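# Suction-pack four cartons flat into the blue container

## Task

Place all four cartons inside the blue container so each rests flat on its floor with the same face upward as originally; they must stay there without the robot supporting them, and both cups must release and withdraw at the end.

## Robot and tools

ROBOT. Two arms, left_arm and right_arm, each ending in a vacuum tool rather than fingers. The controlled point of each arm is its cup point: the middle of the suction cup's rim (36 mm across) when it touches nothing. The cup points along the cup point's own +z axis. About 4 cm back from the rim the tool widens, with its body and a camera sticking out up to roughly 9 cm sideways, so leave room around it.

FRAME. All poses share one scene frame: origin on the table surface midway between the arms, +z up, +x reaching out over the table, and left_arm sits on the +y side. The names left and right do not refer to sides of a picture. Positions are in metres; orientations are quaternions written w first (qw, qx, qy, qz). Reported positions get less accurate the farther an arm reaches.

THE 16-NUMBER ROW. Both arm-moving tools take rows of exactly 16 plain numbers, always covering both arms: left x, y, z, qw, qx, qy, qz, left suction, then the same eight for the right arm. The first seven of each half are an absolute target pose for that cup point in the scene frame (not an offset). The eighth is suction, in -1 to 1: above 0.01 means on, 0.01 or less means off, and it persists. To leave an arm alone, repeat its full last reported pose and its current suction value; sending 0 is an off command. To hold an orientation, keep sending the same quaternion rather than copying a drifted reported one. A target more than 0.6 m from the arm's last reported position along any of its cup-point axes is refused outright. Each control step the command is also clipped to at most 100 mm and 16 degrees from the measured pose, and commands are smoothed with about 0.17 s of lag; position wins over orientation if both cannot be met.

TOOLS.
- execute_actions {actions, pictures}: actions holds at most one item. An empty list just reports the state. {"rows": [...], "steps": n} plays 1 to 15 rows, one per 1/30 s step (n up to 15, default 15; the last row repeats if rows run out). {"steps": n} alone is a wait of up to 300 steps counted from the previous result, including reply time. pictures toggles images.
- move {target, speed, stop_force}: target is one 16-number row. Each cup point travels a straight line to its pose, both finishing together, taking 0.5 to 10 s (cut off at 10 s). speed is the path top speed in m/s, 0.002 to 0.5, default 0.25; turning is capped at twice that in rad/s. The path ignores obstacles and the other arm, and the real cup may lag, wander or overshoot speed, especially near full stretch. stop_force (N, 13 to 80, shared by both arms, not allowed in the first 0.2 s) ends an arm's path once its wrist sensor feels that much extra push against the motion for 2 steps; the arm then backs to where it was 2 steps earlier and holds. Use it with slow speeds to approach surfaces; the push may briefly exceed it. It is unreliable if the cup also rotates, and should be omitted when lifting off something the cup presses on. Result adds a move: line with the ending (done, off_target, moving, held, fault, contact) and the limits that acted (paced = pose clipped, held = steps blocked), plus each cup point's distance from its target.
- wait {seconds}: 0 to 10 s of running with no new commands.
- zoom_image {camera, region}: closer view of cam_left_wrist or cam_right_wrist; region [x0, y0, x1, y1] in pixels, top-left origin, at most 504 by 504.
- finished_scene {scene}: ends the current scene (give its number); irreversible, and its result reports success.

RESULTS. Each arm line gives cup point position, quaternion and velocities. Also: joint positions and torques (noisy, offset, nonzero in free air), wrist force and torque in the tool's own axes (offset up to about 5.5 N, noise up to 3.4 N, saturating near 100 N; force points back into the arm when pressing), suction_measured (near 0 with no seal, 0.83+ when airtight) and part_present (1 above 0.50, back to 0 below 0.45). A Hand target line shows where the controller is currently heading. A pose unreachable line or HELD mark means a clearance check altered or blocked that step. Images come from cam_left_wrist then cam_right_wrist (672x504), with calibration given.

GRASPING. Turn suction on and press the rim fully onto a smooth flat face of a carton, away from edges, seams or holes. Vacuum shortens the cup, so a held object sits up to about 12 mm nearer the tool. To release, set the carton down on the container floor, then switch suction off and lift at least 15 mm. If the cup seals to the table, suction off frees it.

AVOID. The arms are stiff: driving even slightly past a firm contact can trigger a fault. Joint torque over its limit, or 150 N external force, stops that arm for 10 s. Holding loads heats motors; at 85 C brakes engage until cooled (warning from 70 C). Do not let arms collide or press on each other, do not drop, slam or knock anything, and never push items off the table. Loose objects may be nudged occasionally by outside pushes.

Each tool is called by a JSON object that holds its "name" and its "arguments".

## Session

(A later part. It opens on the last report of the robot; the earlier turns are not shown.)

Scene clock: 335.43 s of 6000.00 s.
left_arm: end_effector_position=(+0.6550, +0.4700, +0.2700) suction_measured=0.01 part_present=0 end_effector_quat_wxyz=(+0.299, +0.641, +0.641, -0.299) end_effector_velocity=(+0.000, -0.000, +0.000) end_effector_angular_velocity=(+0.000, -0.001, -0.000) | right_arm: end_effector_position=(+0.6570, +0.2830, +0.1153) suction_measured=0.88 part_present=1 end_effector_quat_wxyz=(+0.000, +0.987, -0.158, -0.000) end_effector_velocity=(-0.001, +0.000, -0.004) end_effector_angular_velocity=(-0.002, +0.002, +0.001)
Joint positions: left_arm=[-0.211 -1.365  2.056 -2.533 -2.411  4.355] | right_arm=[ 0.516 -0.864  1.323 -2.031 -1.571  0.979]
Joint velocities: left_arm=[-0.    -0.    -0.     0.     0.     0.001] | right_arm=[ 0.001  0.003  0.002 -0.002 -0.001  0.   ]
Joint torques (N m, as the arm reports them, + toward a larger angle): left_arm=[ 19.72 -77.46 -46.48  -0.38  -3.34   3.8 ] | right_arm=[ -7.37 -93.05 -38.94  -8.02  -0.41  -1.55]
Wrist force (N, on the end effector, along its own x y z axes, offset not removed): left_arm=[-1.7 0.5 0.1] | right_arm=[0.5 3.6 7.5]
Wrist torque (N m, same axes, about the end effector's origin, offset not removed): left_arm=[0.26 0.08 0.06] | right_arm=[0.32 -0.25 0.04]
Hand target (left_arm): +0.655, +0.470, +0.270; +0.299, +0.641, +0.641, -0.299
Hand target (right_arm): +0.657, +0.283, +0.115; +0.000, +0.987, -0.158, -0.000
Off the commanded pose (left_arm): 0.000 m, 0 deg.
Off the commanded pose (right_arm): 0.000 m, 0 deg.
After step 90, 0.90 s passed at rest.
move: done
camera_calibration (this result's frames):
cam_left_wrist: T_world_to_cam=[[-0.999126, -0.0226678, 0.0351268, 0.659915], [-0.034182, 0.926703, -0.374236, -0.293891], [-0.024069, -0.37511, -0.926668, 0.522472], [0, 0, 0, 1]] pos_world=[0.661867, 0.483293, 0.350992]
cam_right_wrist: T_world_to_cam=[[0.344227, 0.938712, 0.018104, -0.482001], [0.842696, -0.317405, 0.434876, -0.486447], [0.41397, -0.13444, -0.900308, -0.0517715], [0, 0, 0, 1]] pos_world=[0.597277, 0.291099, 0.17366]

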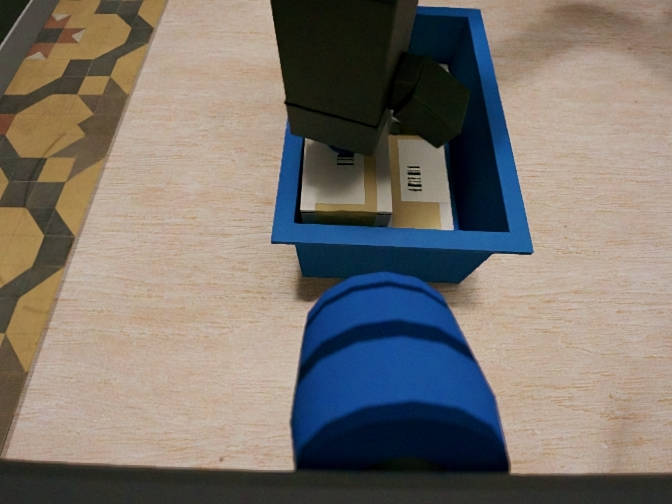

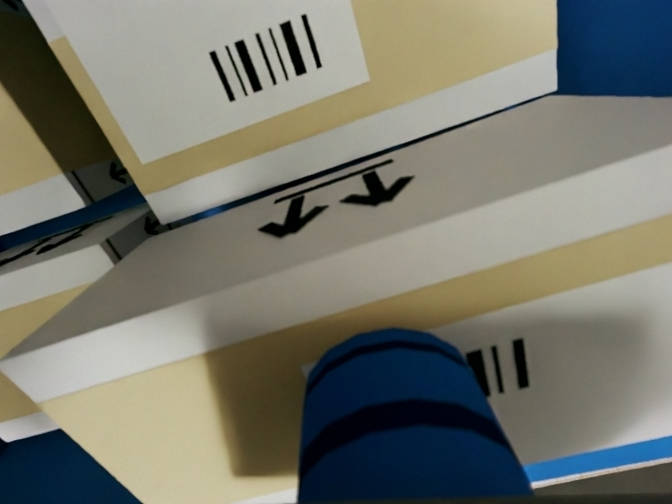

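{"name": "move", "arguments": {"target": [0.655,0.47,0.27,0.299,0.641,0.641,-0.299,0,0.657,0.283,0.08,0,0.987,-0.158,0,1], "speed": 0.01, "stop_force": 13}}

Scene clock: 345.40 s of 6000.00 s.
left_arm: end_effector_position=(+0.6550, +0.4700, +0.2700) suction_measured=0.01 part_present=0 end_effector_quat_wxyz=(+0.299, +0.641, +0.641, -0.299) end_effector_velocity=(-0.000, +0.000, -0.000) end_effector_angular_velocity=(+0.001, +0.000, +0.000) | right_arm: end_effector_position=(+0.6570, +0.2830, +0.0802) suction_measured=0.88 part_present=1 end_effector_quat_wxyz=(+0.000, +0.987, -0.158, -0.000) end_effector_velocity=(+0.000, +0.000, -0.001) end_effector_angular_velocity=(+0.001, -0.001, +0.000)
Joint positions: left_arm=[-0.211 -1.365  2.056 -2.533 -2.411  4.355] | right_arm=[ 0.516 -0.836  1.343 -2.078 -1.571  0.979]
Joint velocities: left_arm=[ 0.  0.  0.  0.  0. -0.] | right_arm=[ 0.     0.001  0.001 -0.003 -0.     0.   ]
Joint torques (N m, as the arm reports them, + toward a larger angle): left_arm=[ 19.34 -79.04 -46.23  -0.36  -3.06   3.84] | right_arm=[ -4.84 -94.52 -38.86  -8.37   0.93  -1.61]
Wrist force (N, on the end effector, along its own x y z axes, offset not removed): left_arm=[-0.9 -0.5 -2.4] | right_arm=[0.9 0.7 6.3]
Wrist torque (N m, same axes, about the end effector's origin, offset not removed): left_arm=[-0.08 0.01 0.31] | right_arm=[-0.10 -0.28 0.04]
Hand target (left_arm): +0.655, +0.470, +0.270; +0.299, +0.641, +0.641, -0.299
Hand target (right_arm): +0.657, +0.283, +0.080; +0.000, +0.987, -0.158, -0.000
Off the commanded pose (left_arm): 0.000 m, 0 deg.
Off the commanded pose (right_arm): 0.000 m, 0 deg.
After step 90, 3.23 s passed at rest.
move: done
camera_calibration (this result's frames):
cam_left_wrist: T_world_to_cam=[[-0.999126, -0.0226677, 0.0351267, 0.659915], [-0.0341818, 0.926703, -0.374236, -0.293891], [-0.024069, -0.37511, -0.926668, 0.522472], [0, 0, 0, 1]] pos_world=[0.661867, 0.483293, 0.350992]
cam_right_wrist: T_world_to_cam=[[0.344226, 0.938712, 0.0181041, -0.481357], [0.842696, -0.317405, 0.434876, -0.47121], [0.41397, -0.13444, -0.900308, -0.0833027], [0, 0, 0, 1]] pos_world=[0.597268, 0.291092, 0.138634]

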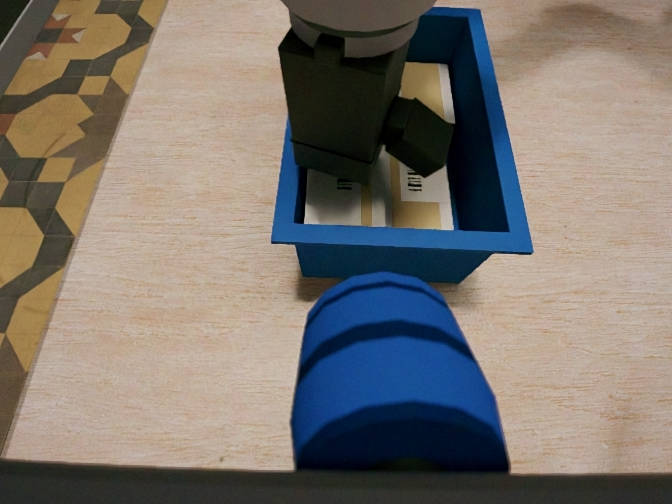

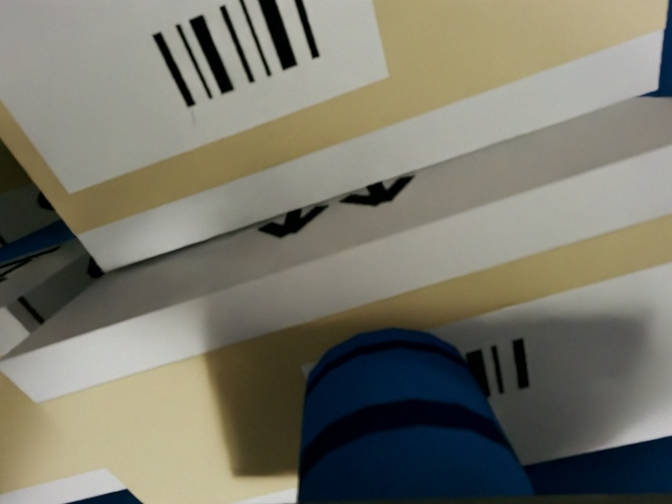

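{"name": "move", "arguments": {"target": [0.655,0.47,0.27,0.299,0.641,0.641,-0.299,0,0.657,0.283,0.04,0,0.987,-0.158,0,1], "speed": 0.008, "stop_force": 13}}

Scene clock: 349.60 s of 6000.00 s.
left_arm: end_effector_position=(+0.6550, +0.4700, +0.2700) suction_measured=0.01 part_present=0 end_effector_quat_wxyz=(+0.299, +0.641, +0.641, -0.299) end_effector_velocity=(-0.000, -0.000, +0.000) end_effector_angular_velocity=(-0.002, +0.001, +0.000) | right_arm: end_effector_position=(+0.6570, +0.2830, +0.0721) suction_measured=0.88 part_present=1 end_effector_quat_wxyz=(-0.000, +0.987, -0.158, +0.000) end_effector_velocity=(-0.001, -0.000, +0.002) end_effector_angular_velocity=(-0.003, +0.003, +0.001)
Joint positions: left_arm=[-0.211 -1.365  2.056 -2.533 -2.411  4.355] | right_arm=[ 0.516 -0.83   1.348 -2.089 -1.571  0.979]
Joint velocities: left_arm=[-0.     0.    -0.    -0.    -0.002 -0.001] | right_arm=[ 0.001 -0.002 -0.001  0.007  0.     0.   ]
Joint torques (N m, as the arm reports them, + toward a larger angle): left_arm=[ 19.   -77.86 -46.38  -0.39  -2.88   3.72] | right_arm=[  -5.46 -106.94  -40.84    1.49    1.75   -1.6 ]
Wrist force (N, on the end effector, along its own x y z axes, offset not removed): left_arm=[-3.1 2.5 -2.3] | right_arm=[0.2 3.2 -9.9]
Wrist torque (N m, same axes, about the end effector's origin, offset not removed): left_arm=[0.36 0.46 0.10] | right_arm=[0.74 0.09 0.06]
Hand target (left_arm): +0.655, +0.470, +0.270; +0.299, +0.641, +0.641, -0.299
Hand target (right_arm): +0.657, +0.283, +0.073; -0.000, +0.987, -0.158, +0.000
Off the commanded pose (left_arm): 0.000 m, 0 deg.
Off the commanded pose (right_arm): 0.032 m, 0 deg.
move: contact (right_arm)
camera_calibration (this result's frames):
cam_left_wrist: T_world_to_cam=[[-0.999126, -0.0226677, 0.0351267, 0.659915], [-0.0341818, 0.926703, -0.374236, -0.293891], [-0.0240689, -0.37511, -0.926668, 0.522472], [0, 0, 0, 1]] pos_world=[0.661868, 0.483293, 0.350992]
cam_right_wrist: T_world_to_cam=[[0.344224, 0.93871, 0.0182311, -0.481237], [0.842645, -0.317445, 0.434946, -0.467631], [0.414076, -0.134357, -0.900272, -0.0907561], [0, 0, 0, 1]] pos_world=[0.59728, 0.291102, 0.130463]

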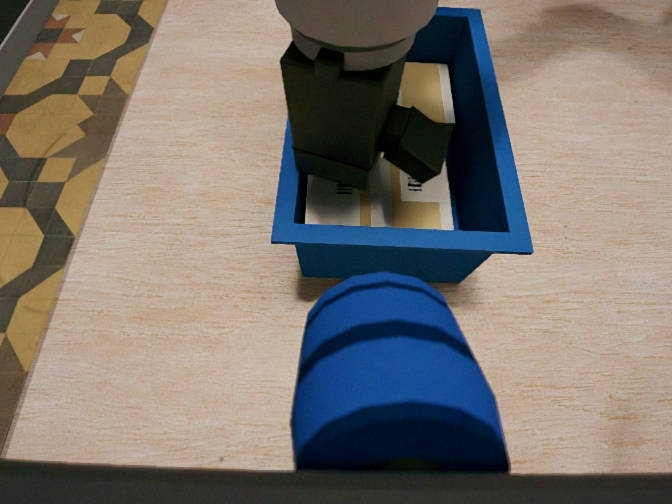

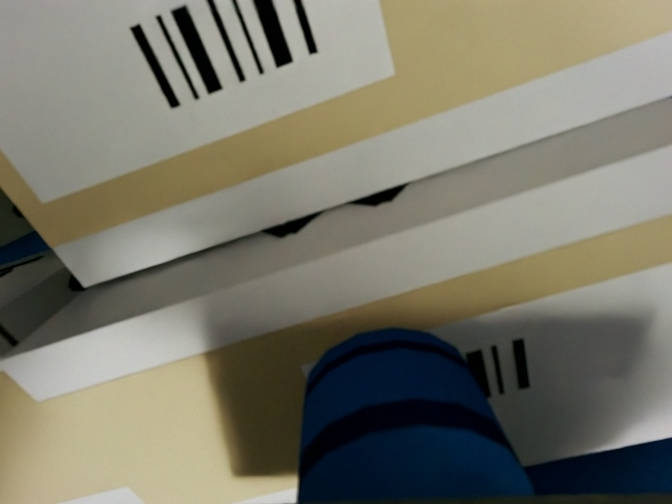

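{"name": "zoom_image", "arguments": {"camera": "cam_left_wrist", "region": [260,120,540,290]}}

{"name": "zoom_image", "arguments": {"camera": "cam_right_wrist", "region": [0,150,300,504]}}

Region (260, 120, 540, 290) of cam_left_wrist's 672x504 image, scaled by 1.800, with more detail than that image has; it fills the top 306 rows of this view, and the rest is white.

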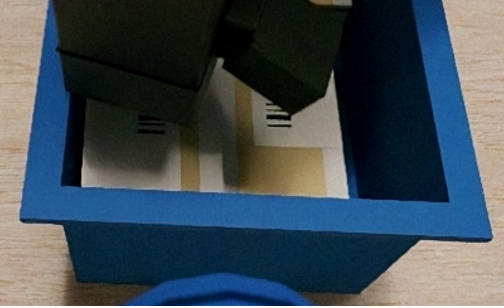

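Region (0, 150, 300, 504) of cam_right_wrist's 672x504 image, scaled by 1.424, with more detail than that image has; it fills the left 427 columns of this view, and the rest is white.

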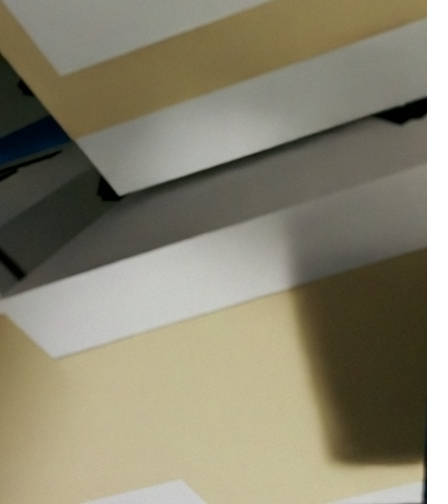

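{"name": "move", "arguments": {"target": [0.655,0.47,0.27,0.299,0.641,0.641,-0.299,0,0.657,0.283,0.19,0,0.987,-0.158,0,1], "speed": 0.1}}

{"name": "move", "arguments": {"target": [0.655,0.47,0.27,0.299,0.641,0.641,-0.299,0,0.657,-0.1,0.19,0,0.987,-0.158,0,1], "speed": 0.3}}

{"name": "move", "arguments": {"target": [0.655,0.47,0.27,0.299,0.641,0.641,-0.299,0,0.657,-0.1,0.075,0,0.987,-0.158,0,1], "speed": 0.15}}

{"name": "move", "arguments": {"target": [0.655,0.47,0.27,0.299,0.641,0.641,-0.299,0,0.657,-0.1,0.04,0,0.987,-0.158,0,1], "speed": 0.012, "stop_force": 13}}

Scene clock: 403.30 s of 6000.00 s.
left_arm: end_effector_position=(+0.6550, +0.4700, +0.2700) suction_measured=0.01 part_present=0 end_effector_quat_wxyz=(+0.299, +0.641, +0.641, -0.299) end_effector_velocity=(-0.000, -0.000, +0.000) end_effector_angular_velocity=(-0.001, +0.001, -0.000) | right_arm: end_effector_position=(+0.6569, +0.2829, +0.1897) suction_measured=0.88 part_present=1 end_effector_quat_wxyz=(-0.000, +0.987, -0.158, -0.000) end_effector_velocity=(+0.000, -0.000, +0.003) end_effector_angular_velocity=(-0.000, -0.000, -0.000)
Joint positions: left_arm=[-0.211 -1.365  2.056 -2.533 -2.411  4.355] | right_arm=[ 0.516 -0.914  1.269 -1.926 -1.571  0.979]
Joint velocities: left_arm=[-0.     0.     0.    -0.    -0.002 -0.001] | right_arm=[-0.    -0.002 -0.002  0.004 -0.     0.   ]
Joint torques (N m, as the arm reports them, + toward a larger angle): left_arm=[ 18.92 -77.88 -46.49  -0.6   -2.66   3.6 ] | right_arm=[   2.65 -117.62  -53.72   -0.7     1.55    1.5 ]
Wrist force (N, on the end effector, along its own x y z axes, offset not removed): left_arm=[-0.2 -1.1 1.1] | right_arm=[3.0 3.7 5.5]
Wrist torque (N m, same axes, about the end effector's origin, offset not removed): left_arm=[-0.04 -0.17 0.10] | right_arm=[0.36 -0.72 0.12]
Hand target (left_arm): +0.655, +0.470, +0.270; +0.299, +0.641, +0.641, -0.299
Hand target (right_arm): +0.657, +0.283, +0.190; -0.000, +0.987, -0.158, +0.000
Off the commanded pose (left_arm): 0.000 m, 0 deg.
Off the commanded pose (right_arm): 0.000 m, 0 deg.
After step 90, 49.03 s passed at rest.
move: done
camera_calibration (this result's frames):
cam_left_wrist: T_world_to_cam=[[-0.999126, -0.0226677, 0.0351267, 0.659915], [-0.0341818, 0.926703, -0.374236, -0.293891], [-0.024069, -0.37511, -0.926668, 0.522472], [0, 0, 0, 1]] pos_world=[0.661867, 0.483293, 0.350992]
cam_right_wrist: T_world_to_cam=[[0.344226, 0.938712, 0.0181285, -0.483218], [0.842697, -0.317416, 0.434866, -0.518741], [0.413968, -0.134415, -0.900313, 0.0152998], [0, 0, 0, 1]] pos_world=[0.597144, 0.291002, 0.248117]

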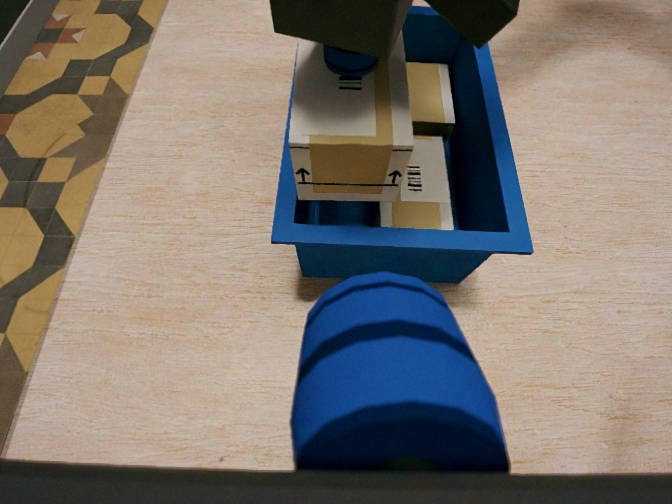

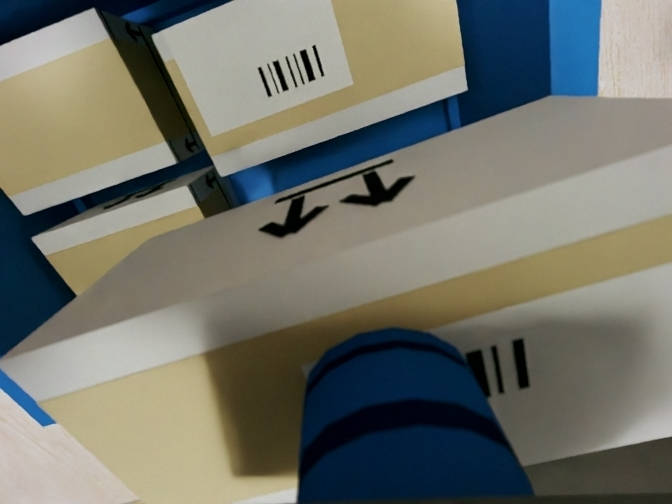

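Scene clock: 405.27 s of 6000.00 s.
left_arm: end_effector_position=(+0.6550, +0.4700, +0.2700) suction_measured=0.01 part_present=0 end_effector_quat_wxyz=(+0.299, +0.641, +0.641, -0.299) end_effector_velocity=(+0.001, -0.000, +0.001) end_effector_angular_velocity=(-0.000, -0.002, -0.000) | right_arm: end_effector_position=(+0.6579, -0.0997, +0.1899) suction_measured=0.88 part_present=1 end_effector_quat_wxyz=(-0.000, +0.987, -0.158, +0.000) end_effector_velocity=(+0.000, -0.002, +0.000) end_effector_angular_velocity=(+0.000, -0.002, +0.000)
Joint positions: left_arm=[-0.211 -1.365  2.056 -2.533 -2.411  4.355] | right_arm=[ 0.138 -1.273  1.823 -2.122 -1.571  0.601]
Joint velocities: left_arm=[-0.    -0.    -0.001 -0.    -0.     0.   ] | right_arm=[-0.002 -0.002  0.002 -0.002 -0.    -0.003]
Joint torques (N m, as the arm reports them, + toward a larger angle): left_arm=[ 17.76 -78.   -46.03  -0.4   -2.83   3.76] | right_arm=[ -4.2  -83.89 -37.25  -8.23   2.25  -2.14]
Wrist force (N, on the end effector, along its own x y z axes, offset not removed): left_arm=[-3.2 -5.6 -1.6] | right_arm=[1.5 2.8 8.4]
Wrist torque (N m, same axes, about the end effector's origin, offset not removed): left_arm=[-0.94 0.37 0.08] | right_arm=[0.22 -0.47 0.07]
Hand target (left_arm): +0.655, +0.470, +0.270; +0.299, +0.641, +0.641, -0.299
Hand target (right_arm): +0.658, -0.100, +0.190; -0.000, +0.987, -0.158, +0.000
Off the commanded pose (left_arm): 0.000 m, 0 deg.
Off the commanded pose (right_arm): 0.001 m, 0 deg.
move: done
camera_calibration (this result's frames):
cam_left_wrist: T_world_to_cam=[[-0.999126, -0.0226678, 0.0351271, 0.659915], [-0.0341821, 0.926703, -0.374236, -0.293891], [-0.0240693, -0.37511, -0.926668, 0.522472], [0, 0, 0, 1]] pos_world=[0.661868, 0.483293, 0.350992]
cam_right_wrist: T_world_to_cam=[[0.344229, 0.938702, 0.018563, -0.124499], [0.842488, -0.317552, 0.435171, -0.641007], [0.414391, -0.134159, -0.900156, -0.036692], [0, 0, 0, 1]] pos_world=[0.598102, -0.0916084, 0.24823]

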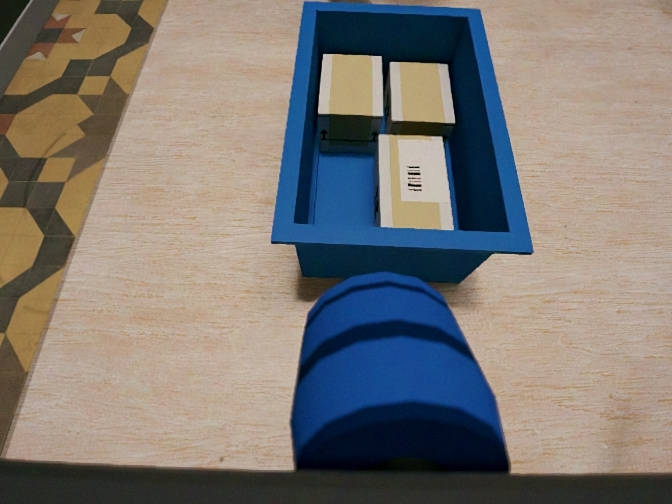

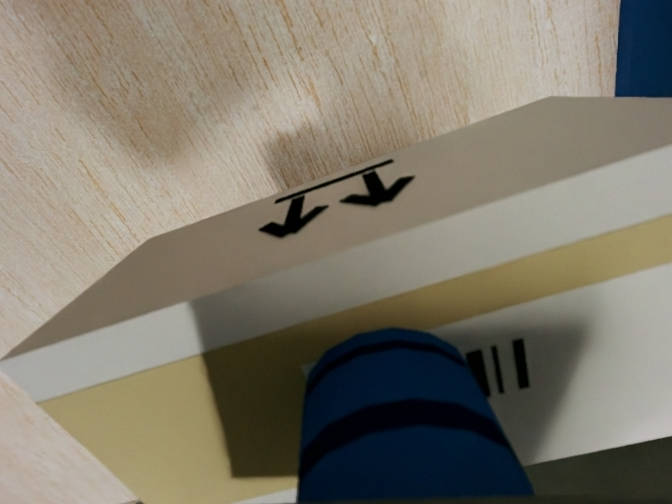

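Scene clock: 406.60 s of 6000.00 s.
left_arm: end_effector_position=(+0.6550, +0.4700, +0.2700) suction_measured=0.01 part_present=0 end_effector_quat_wxyz=(+0.299, +0.641, +0.641, -0.299) end_effector_velocity=(+0.000, -0.000, +0.000) end_effector_angular_velocity=(-0.001, +0.001, +0.001) | right_arm: end_effector_position=(+0.6571, -0.1000, +0.0752) suction_measured=0.88 part_present=1 end_effector_quat_wxyz=(+0.000, +0.987, -0.158, -0.000) end_effector_velocity=(+0.000, +0.000, -0.003) end_effector_angular_velocity=(-0.000, +0.001, -0.000)
Joint positions: left_arm=[-0.211 -1.365  2.056 -2.533 -2.411  4.355] | right_arm=[ 0.138 -1.155  1.903 -2.318 -1.571  0.601]
Joint velocities: left_arm=[ 0.    -0.    -0.     0.    -0.001 -0.001] | right_arm=[ 0.     0.004  0.001 -0.003 -0.     0.   ]
Joint torques (N m, as the arm reports them, + toward a larger angle): left_arm=[ 18.53 -78.62 -46.09  -0.27  -2.83   3.62] | right_arm=[  9.62 -64.38 -32.34  -7.99  -2.04   0.9 ]
Wrist force (N, on the end effector, along its own x y z axes, offset not removed): left_arm=[-7.1 -0.8 0.3] | right_arm=[0.0 3.7 6.7]
Wrist torque (N m, same axes, about the end effector's origin, offset not removed): left_arm=[0.04 0.88 0.16] | right_arm=[0.43 -0.13 0.07]
Hand target (left_arm): +0.655, +0.470, +0.270; +0.299, +0.641, +0.641, -0.299
Hand target (right_arm): +0.657, -0.100, +0.075; +0.000, +0.987, -0.158, -0.000
Off the commanded pose (left_arm): 0.000 m, 0 deg.
Off the commanded pose (right_arm): 0.000 m, 0 deg.
move: done
camera_calibration (this result's frames):
cam_left_wrist: T_world_to_cam=[[-0.999126, -0.0226678, 0.0351268, 0.659915], [-0.0341819, 0.926703, -0.374236, -0.293891], [-0.024069, -0.37511, -0.926668, 0.522472], [0, 0, 0, 1]] pos_world=[0.661867, 0.483293, 0.350992]
cam_right_wrist: T_world_to_cam=[[0.344246, 0.938705, 0.0181076, -0.121744], [0.842691, -0.317424, 0.434872, -0.59067], [0.413964, -0.134444, -0.90031, -0.139394], [0, 0, 0, 1]] pos_world=[0.597366, -0.091952, 0.133572]

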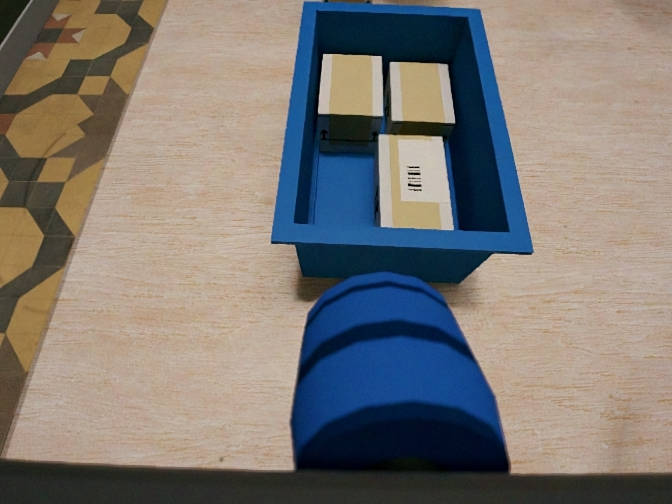

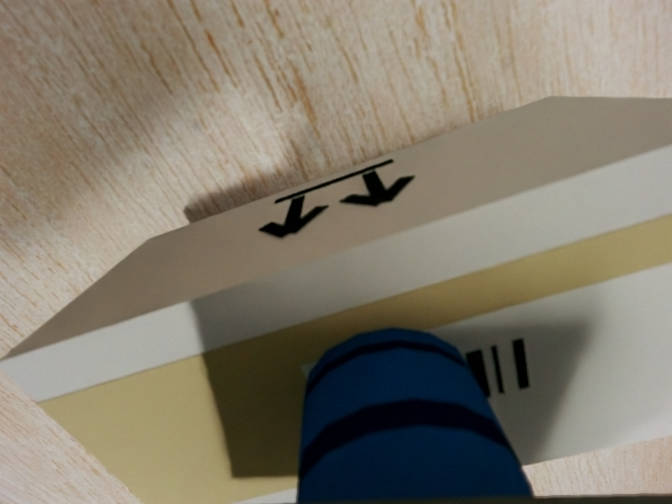

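Scene clock: 409.17 s of 6000.00 s.
left_arm: end_effector_position=(+0.6550, +0.4700, +0.2700) suction_measured=0.01 part_present=0 end_effector_quat_wxyz=(+0.299, +0.641, +0.641, -0.299) end_effector_velocity=(+0.000, -0.000, +0.000) end_effector_angular_velocity=(+0.001, -0.001, +0.000) | right_arm: end_effector_position=(+0.6571, -0.1000, +0.0492) suction_measured=0.88 part_present=1 end_effector_quat_wxyz=(-0.000, +0.987, -0.158, +0.000) end_effector_velocity=(-0.001, -0.000, +0.002) end_effector_angular_velocity=(-0.001, +0.003, +0.000)
Joint positions: left_arm=[-0.211 -1.365  2.056 -2.533 -2.411  4.355] | right_arm=[ 0.138 -1.124  1.916 -2.362 -1.571  0.601]
Joint velocities: left_arm=[-0.     0.    -0.001  0.     0.001 -0.   ] | right_arm=[ 0.    -0.003 -0.001  0.008  0.    -0.   ]
Joint torques (N m, as the arm reports them, + toward a larger angle): left_arm=[ 18.15 -77.43 -45.8   -0.66  -2.76   3.65] | right_arm=[  8.89 -69.28 -27.23   2.59  -1.27   2.02]
Wrist force (N, on the end effector, along its own x y z axes, offset not removed): left_arm=[2.2 -2.9 -3.6] | right_arm=[3.0 2.7 -23.5]
Wrist torque (N m, same axes, about the end effector's origin, offset not removed): left_arm=[-0.33 -0.45 0.12] | right_arm=[0.28 -0.69 0.06]
Hand target (left_arm): +0.655, +0.470, +0.270; +0.299, +0.641, +0.641, -0.299
Hand target (right_arm): +0.657, -0.100, +0.050; +0.000, +0.987, -0.158, -0.000
Off the commanded pose (left_arm): 0.000 m, 0 deg.
Off the commanded pose (right_arm): 0.009 m, 0 deg.
move: contact (right_arm)
camera_calibration (this result's frames):
cam_left_wrist: T_world_to_cam=[[-0.999126, -0.0226678, 0.0351267, 0.659915], [-0.0341819, 0.926703, -0.374236, -0.293891], [-0.0240689, -0.37511, -0.926668, 0.522472], [0, 0, 0, 1]] pos_world=[0.661868, 0.483293, 0.350992]
cam_right_wrist: T_world_to_cam=[[0.344215, 0.938714, 0.0182073, -0.121277], [0.842616, -0.317415, 0.435024, -0.579279], [0.414142, -0.1344, -0.900235, -0.162872], [0, 0, 0, 1]] pos_world=[0.597307, -0.0919179, 0.107586]

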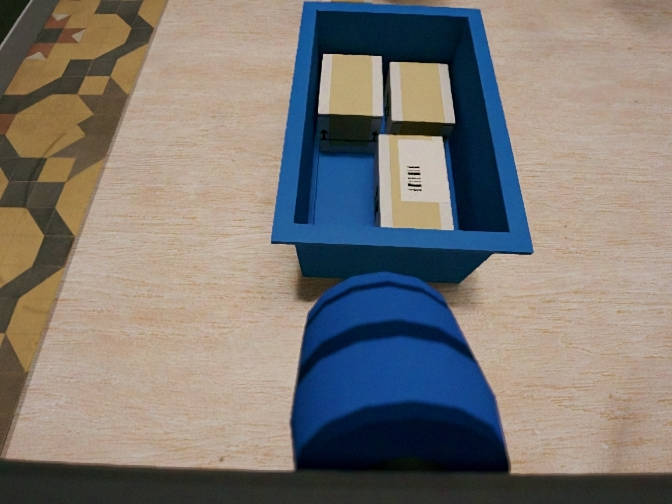

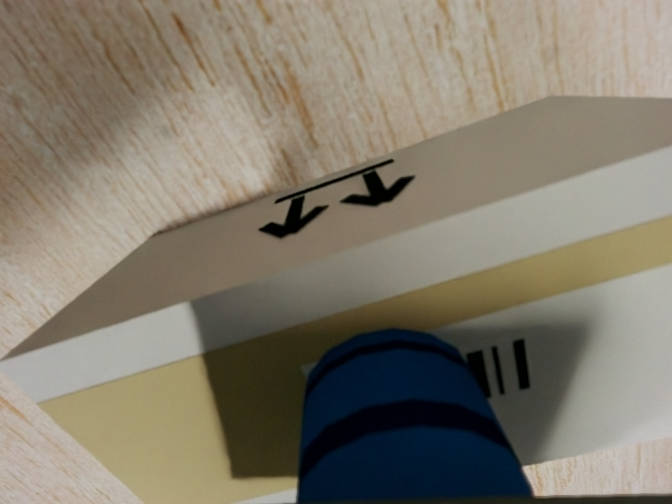

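{"name": "execute_actions", "arguments": {"actions": [{"rows":[[0.657,-0.1,0.05,0,0.987,-0.158,0,0,0.657,-0.1,0.05,0,0.987,-0.158,0,0]],"steps":1}], "pictures": false}}

Scene clock: 414.70 s of 6000.00 s.
left_arm: end_effector_position=(+0.6550, +0.4699, +0.2700) suction_measured=0.01 part_present=0 end_effector_quat_wxyz=(+0.299, +0.641, +0.641, -0.299) end_effector_velocity=(+0.006, -0.019, -0.007) end_effector_angular_velocity=(+0.024, -0.021, -0.046) | right_arm: end_effector_position=(+0.6571, -0.1000, +0.0497) suction_measured=0.44 part_present=0 end_effector_quat_wxyz=(+0.000, +0.987, -0.158, -0.000) end_effector_velocity=(+0.000, +0.001, +0.001) end_effector_angular_velocity=(+0.000, -0.001, +0.001)
Joint positions: left_arm=[-0.211 -1.365  2.055 -2.533 -2.411  4.355] | right_arm=[ 0.138 -1.125  1.915 -2.361 -1.571  0.601]
Joint velocities: left_arm=[-0.029  0.018 -0.021  0.014  0.023  0.036] | right_arm=[ 0.001 -0.    -0.001  0.    -0.    -0.   ]
Joint torques (N m, as the arm reports them, + toward a larger angle): left_arm=[-47.87 -15.16 -56.09   1.06   1.81   7.34] | right_arm=[ -8.95 -80.46 -37.04  -6.93   2.16   0.84]
Wrist force (N, on the end effector, along its own x y z axes, offset not removed): left_arm=[-4.7 0.1 -2.1] | right_arm=[3.9 2.6 -0.3]
Wrist torque (N m, same axes, about the end effector's origin, offset not removed): left_arm=[0.13 0.85 0.19] | right_arm=[0.25 -0.79 0.02]
Hand target (left_arm): +0.645, +0.384, +0.237; +0.278, +0.735, +0.555, -0.273
Hand target (right_arm): +0.657, -0.100, +0.050; -0.000, +0.987, -0.158, +0.000
Off the commanded pose (left_arm): 0.611 m, 116 deg; position and orientation clipped at the last step of the last action.
Off the commanded pose (right_arm): 0.000 m, 0 deg.
Steps of this call (steps 1 to 90: nothing new was sent; then 2.50 s passed at rest; step 91: the one step of this action). Readings (end_effector_position | what the end effector reports):
91: the state above

{"name": "move", "arguments": {"target": [0.655,0.47,0.27,0.299,0.641,0.641,-0.299,0,0.657,-0.1,0.09,0,0.987,-0.158,0,0], "speed": 0.1}}

{"name": "move", "arguments": {"target": [0.655,0.47,0.27,0.299,0.641,0.641,-0.299,0,0.651,-0.1,0.09,0,0.766,0.643,0,0], "speed": 0.3}}

Scene clock: 421.23 s of 6000.00 s.
left_arm: end_effector_position=(+0.6550, +0.4697, +0.2699) suction_measured=0.01 part_present=0 end_effector_quat_wxyz=(+0.299, +0.641, +0.641, -0.299) end_effector_velocity=(-0.000, +0.002, +0.001) end_effector_angular_velocity=(-0.004, +0.004, +0.006) | right_arm: end_effector_position=(+0.6570, -0.1000, +0.0899) suction_measured=0.00 part_present=0 end_effector_quat_wxyz=(-0.000, +0.987, -0.158, -0.000) end_effector_velocity=(+0.000, +0.000, +0.001) end_effector_angular_velocity=(+0.000, -0.000, +0.000)
Joint positions: left_arm=[-0.211 -1.364  2.055 -2.533 -2.411  4.355] | right_arm=[ 0.138 -1.173  1.895 -2.293 -1.571  0.601]
Joint velocities: left_arm=[ 0.003 -0.001  0.001 -0.    -0.004 -0.005] | right_arm=[-0.    -0.002 -0.001  0.002  0.    -0.   ]
Joint torques (N m, as the arm reports them, + toward a larger angle): left_arm=[ 22.16 -76.37 -22.74  -7.51  -3.35  -2.82] | right_arm=[ 10.51 -85.35 -43.23  -0.17   1.81   1.33]
Wrist force (N, on the end effector, along its own x y z axes, offset not removed): left_arm=[-0.7 -2.7 -1.6] | right_arm=[1.8 2.8 3.6]
Wrist torque (N m, same axes, about the end effector's origin, offset not removed): left_arm=[-0.42 0.03 0.02] | right_arm=[0.25 -0.50 0.12]
Hand target (left_arm): +0.655, +0.470, +0.270; +0.299, +0.641, +0.641, -0.299
Hand target (right_arm): +0.657, -0.100, +0.090; -0.000, +0.987, -0.158, +0.000
Off the commanded pose (left_arm): 0.000 m, 0 deg.
Off the commanded pose (right_arm): 0.000 m, 0 deg.
After step 90, 1.77 s passed at rest.
move: done
camera_calibration (this result's frames):
cam_left_wrist: T_world_to_cam=[[-0.999153, -0.0219738, 0.034797, 0.659665], [-0.0334101, 0.9268, -0.374066, -0.29429], [-0.0240302, -0.374912, -0.926749, 0.522185], [0, 0, 0, 1]] pos_world=[0.661822, 0.483017, 0.350896]
cam_right_wrist: T_world_to_cam=[[0.344226, 0.938712, 0.0181154, -0.121959], [0.842694, -0.317409, 0.434877, -0.596926], [0.413974, -0.13443, -0.900308, -0.126079], [0, 0, 0, 1]] pos_world=[0.597201, -0.0919342, 0.148289]

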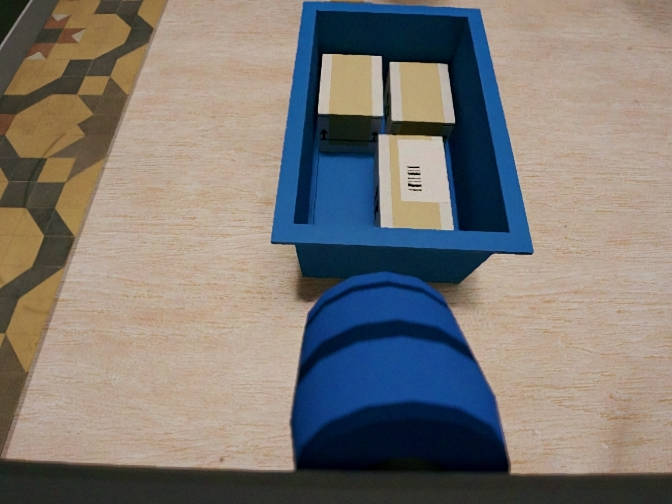

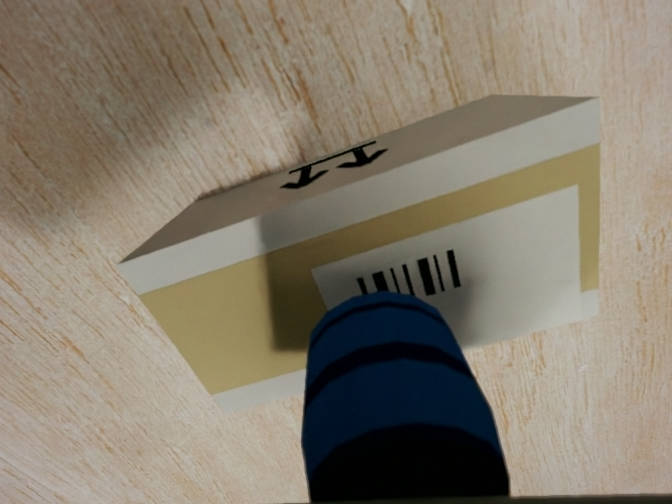

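Scene clock: 424.67 s of 6000.00 s.
left_arm: end_effector_position=(+0.6550, +0.4700, +0.2700) suction_measured=0.01 part_present=0 end_effector_quat_wxyz=(+0.299, +0.641, +0.641, -0.299) end_effector_velocity=(-0.000, -0.000, +0.000) end_effector_angular_velocity=(-0.001, +0.002, +0.000) | right_arm: end_effector_position=(+0.6510, -0.1000, +0.0900) suction_measured=0.00 part_present=0 end_effector_quat_wxyz=(+0.000, +0.766, +0.642, -0.000) end_effector_velocity=(-0.000, +0.000, +0.000) end_effector_angular_velocity=(+0.000, -0.000, +0.014)
Joint positions: left_arm=[-0.211 -1.365  2.056 -2.533 -2.411  4.355] | right_arm=[ 0.14  -1.18   1.906 -2.297 -1.571 -1.11 ]
Joint velocities: left_arm=[ 0.    -0.     0.     0.    -0.002 -0.001] | right_arm=[ 0.    -0.     0.    -0.     0.    -0.013]
Joint torques (N m, as the arm reports them, + toward a larger angle): left_arm=[ 21.35 -78.37 -23.12  -7.55  -3.47  -3.27] | right_arm=[ -8.69 -86.16 -30.76  -7.07   1.97  -1.89]
Wrist force (N, on the end effector, along its own x y z axes, offset not removed): left_arm=[-2.0 3.4 0.2] | right_arm=[2.2 -0.2 3.2]
Wrist torque (N m, same axes, about the end effector's origin, offset not removed): left_arm=[0.54 0.14 0.18] | right_arm=[-0.26 -0.57 0.09]
Hand target (left_arm): +0.655, +0.470, +0.270; +0.299, +0.641, +0.641, -0.299
Hand target (right_arm): +0.651, -0.100, +0.090; +0.000, +0.766, +0.643, -0.000
Off the commanded pose (left_arm): 0.000 m, 0 deg.
Off the commanded pose (right_arm): 0.000 m, 0 deg.
move: done
camera_calibration (this result's frames):
cam_left_wrist: T_world_to_cam=[[-0.999126, -0.0226675, 0.0351264, 0.659915], [-0.0341815, 0.926704, -0.374235, -0.293892], [-0.0240688, -0.375109, -0.926668, 0.522471], [0, 0, 0, 1]] pos_world=[0.661868, 0.483293, 0.350992]
cam_right_wrist: T_world_to_cam=[[-0.97795, 0.208057, 0.0180658, 0.66775], [0.195069, 0.879146, 0.4348, -0.0506857], [0.0745807, 0.428737, -0.900346, 0.153733], [0, 0, 0, 1]] pos_world=[0.651447, -0.160281, 0.148388]

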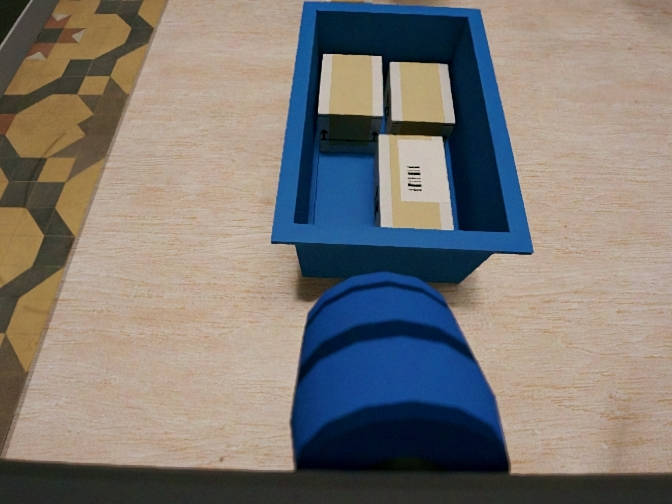

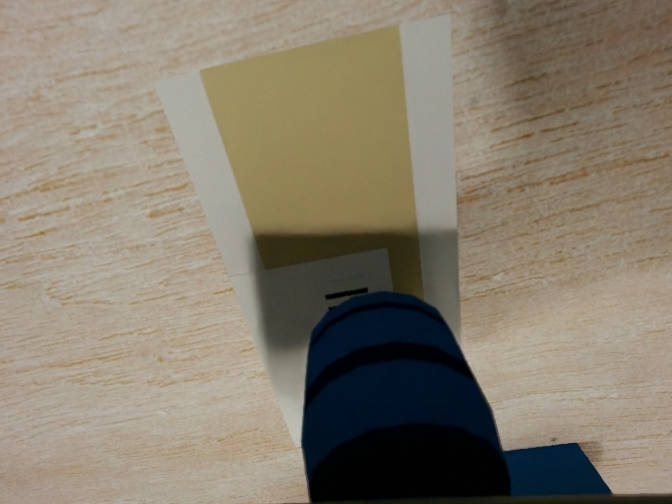

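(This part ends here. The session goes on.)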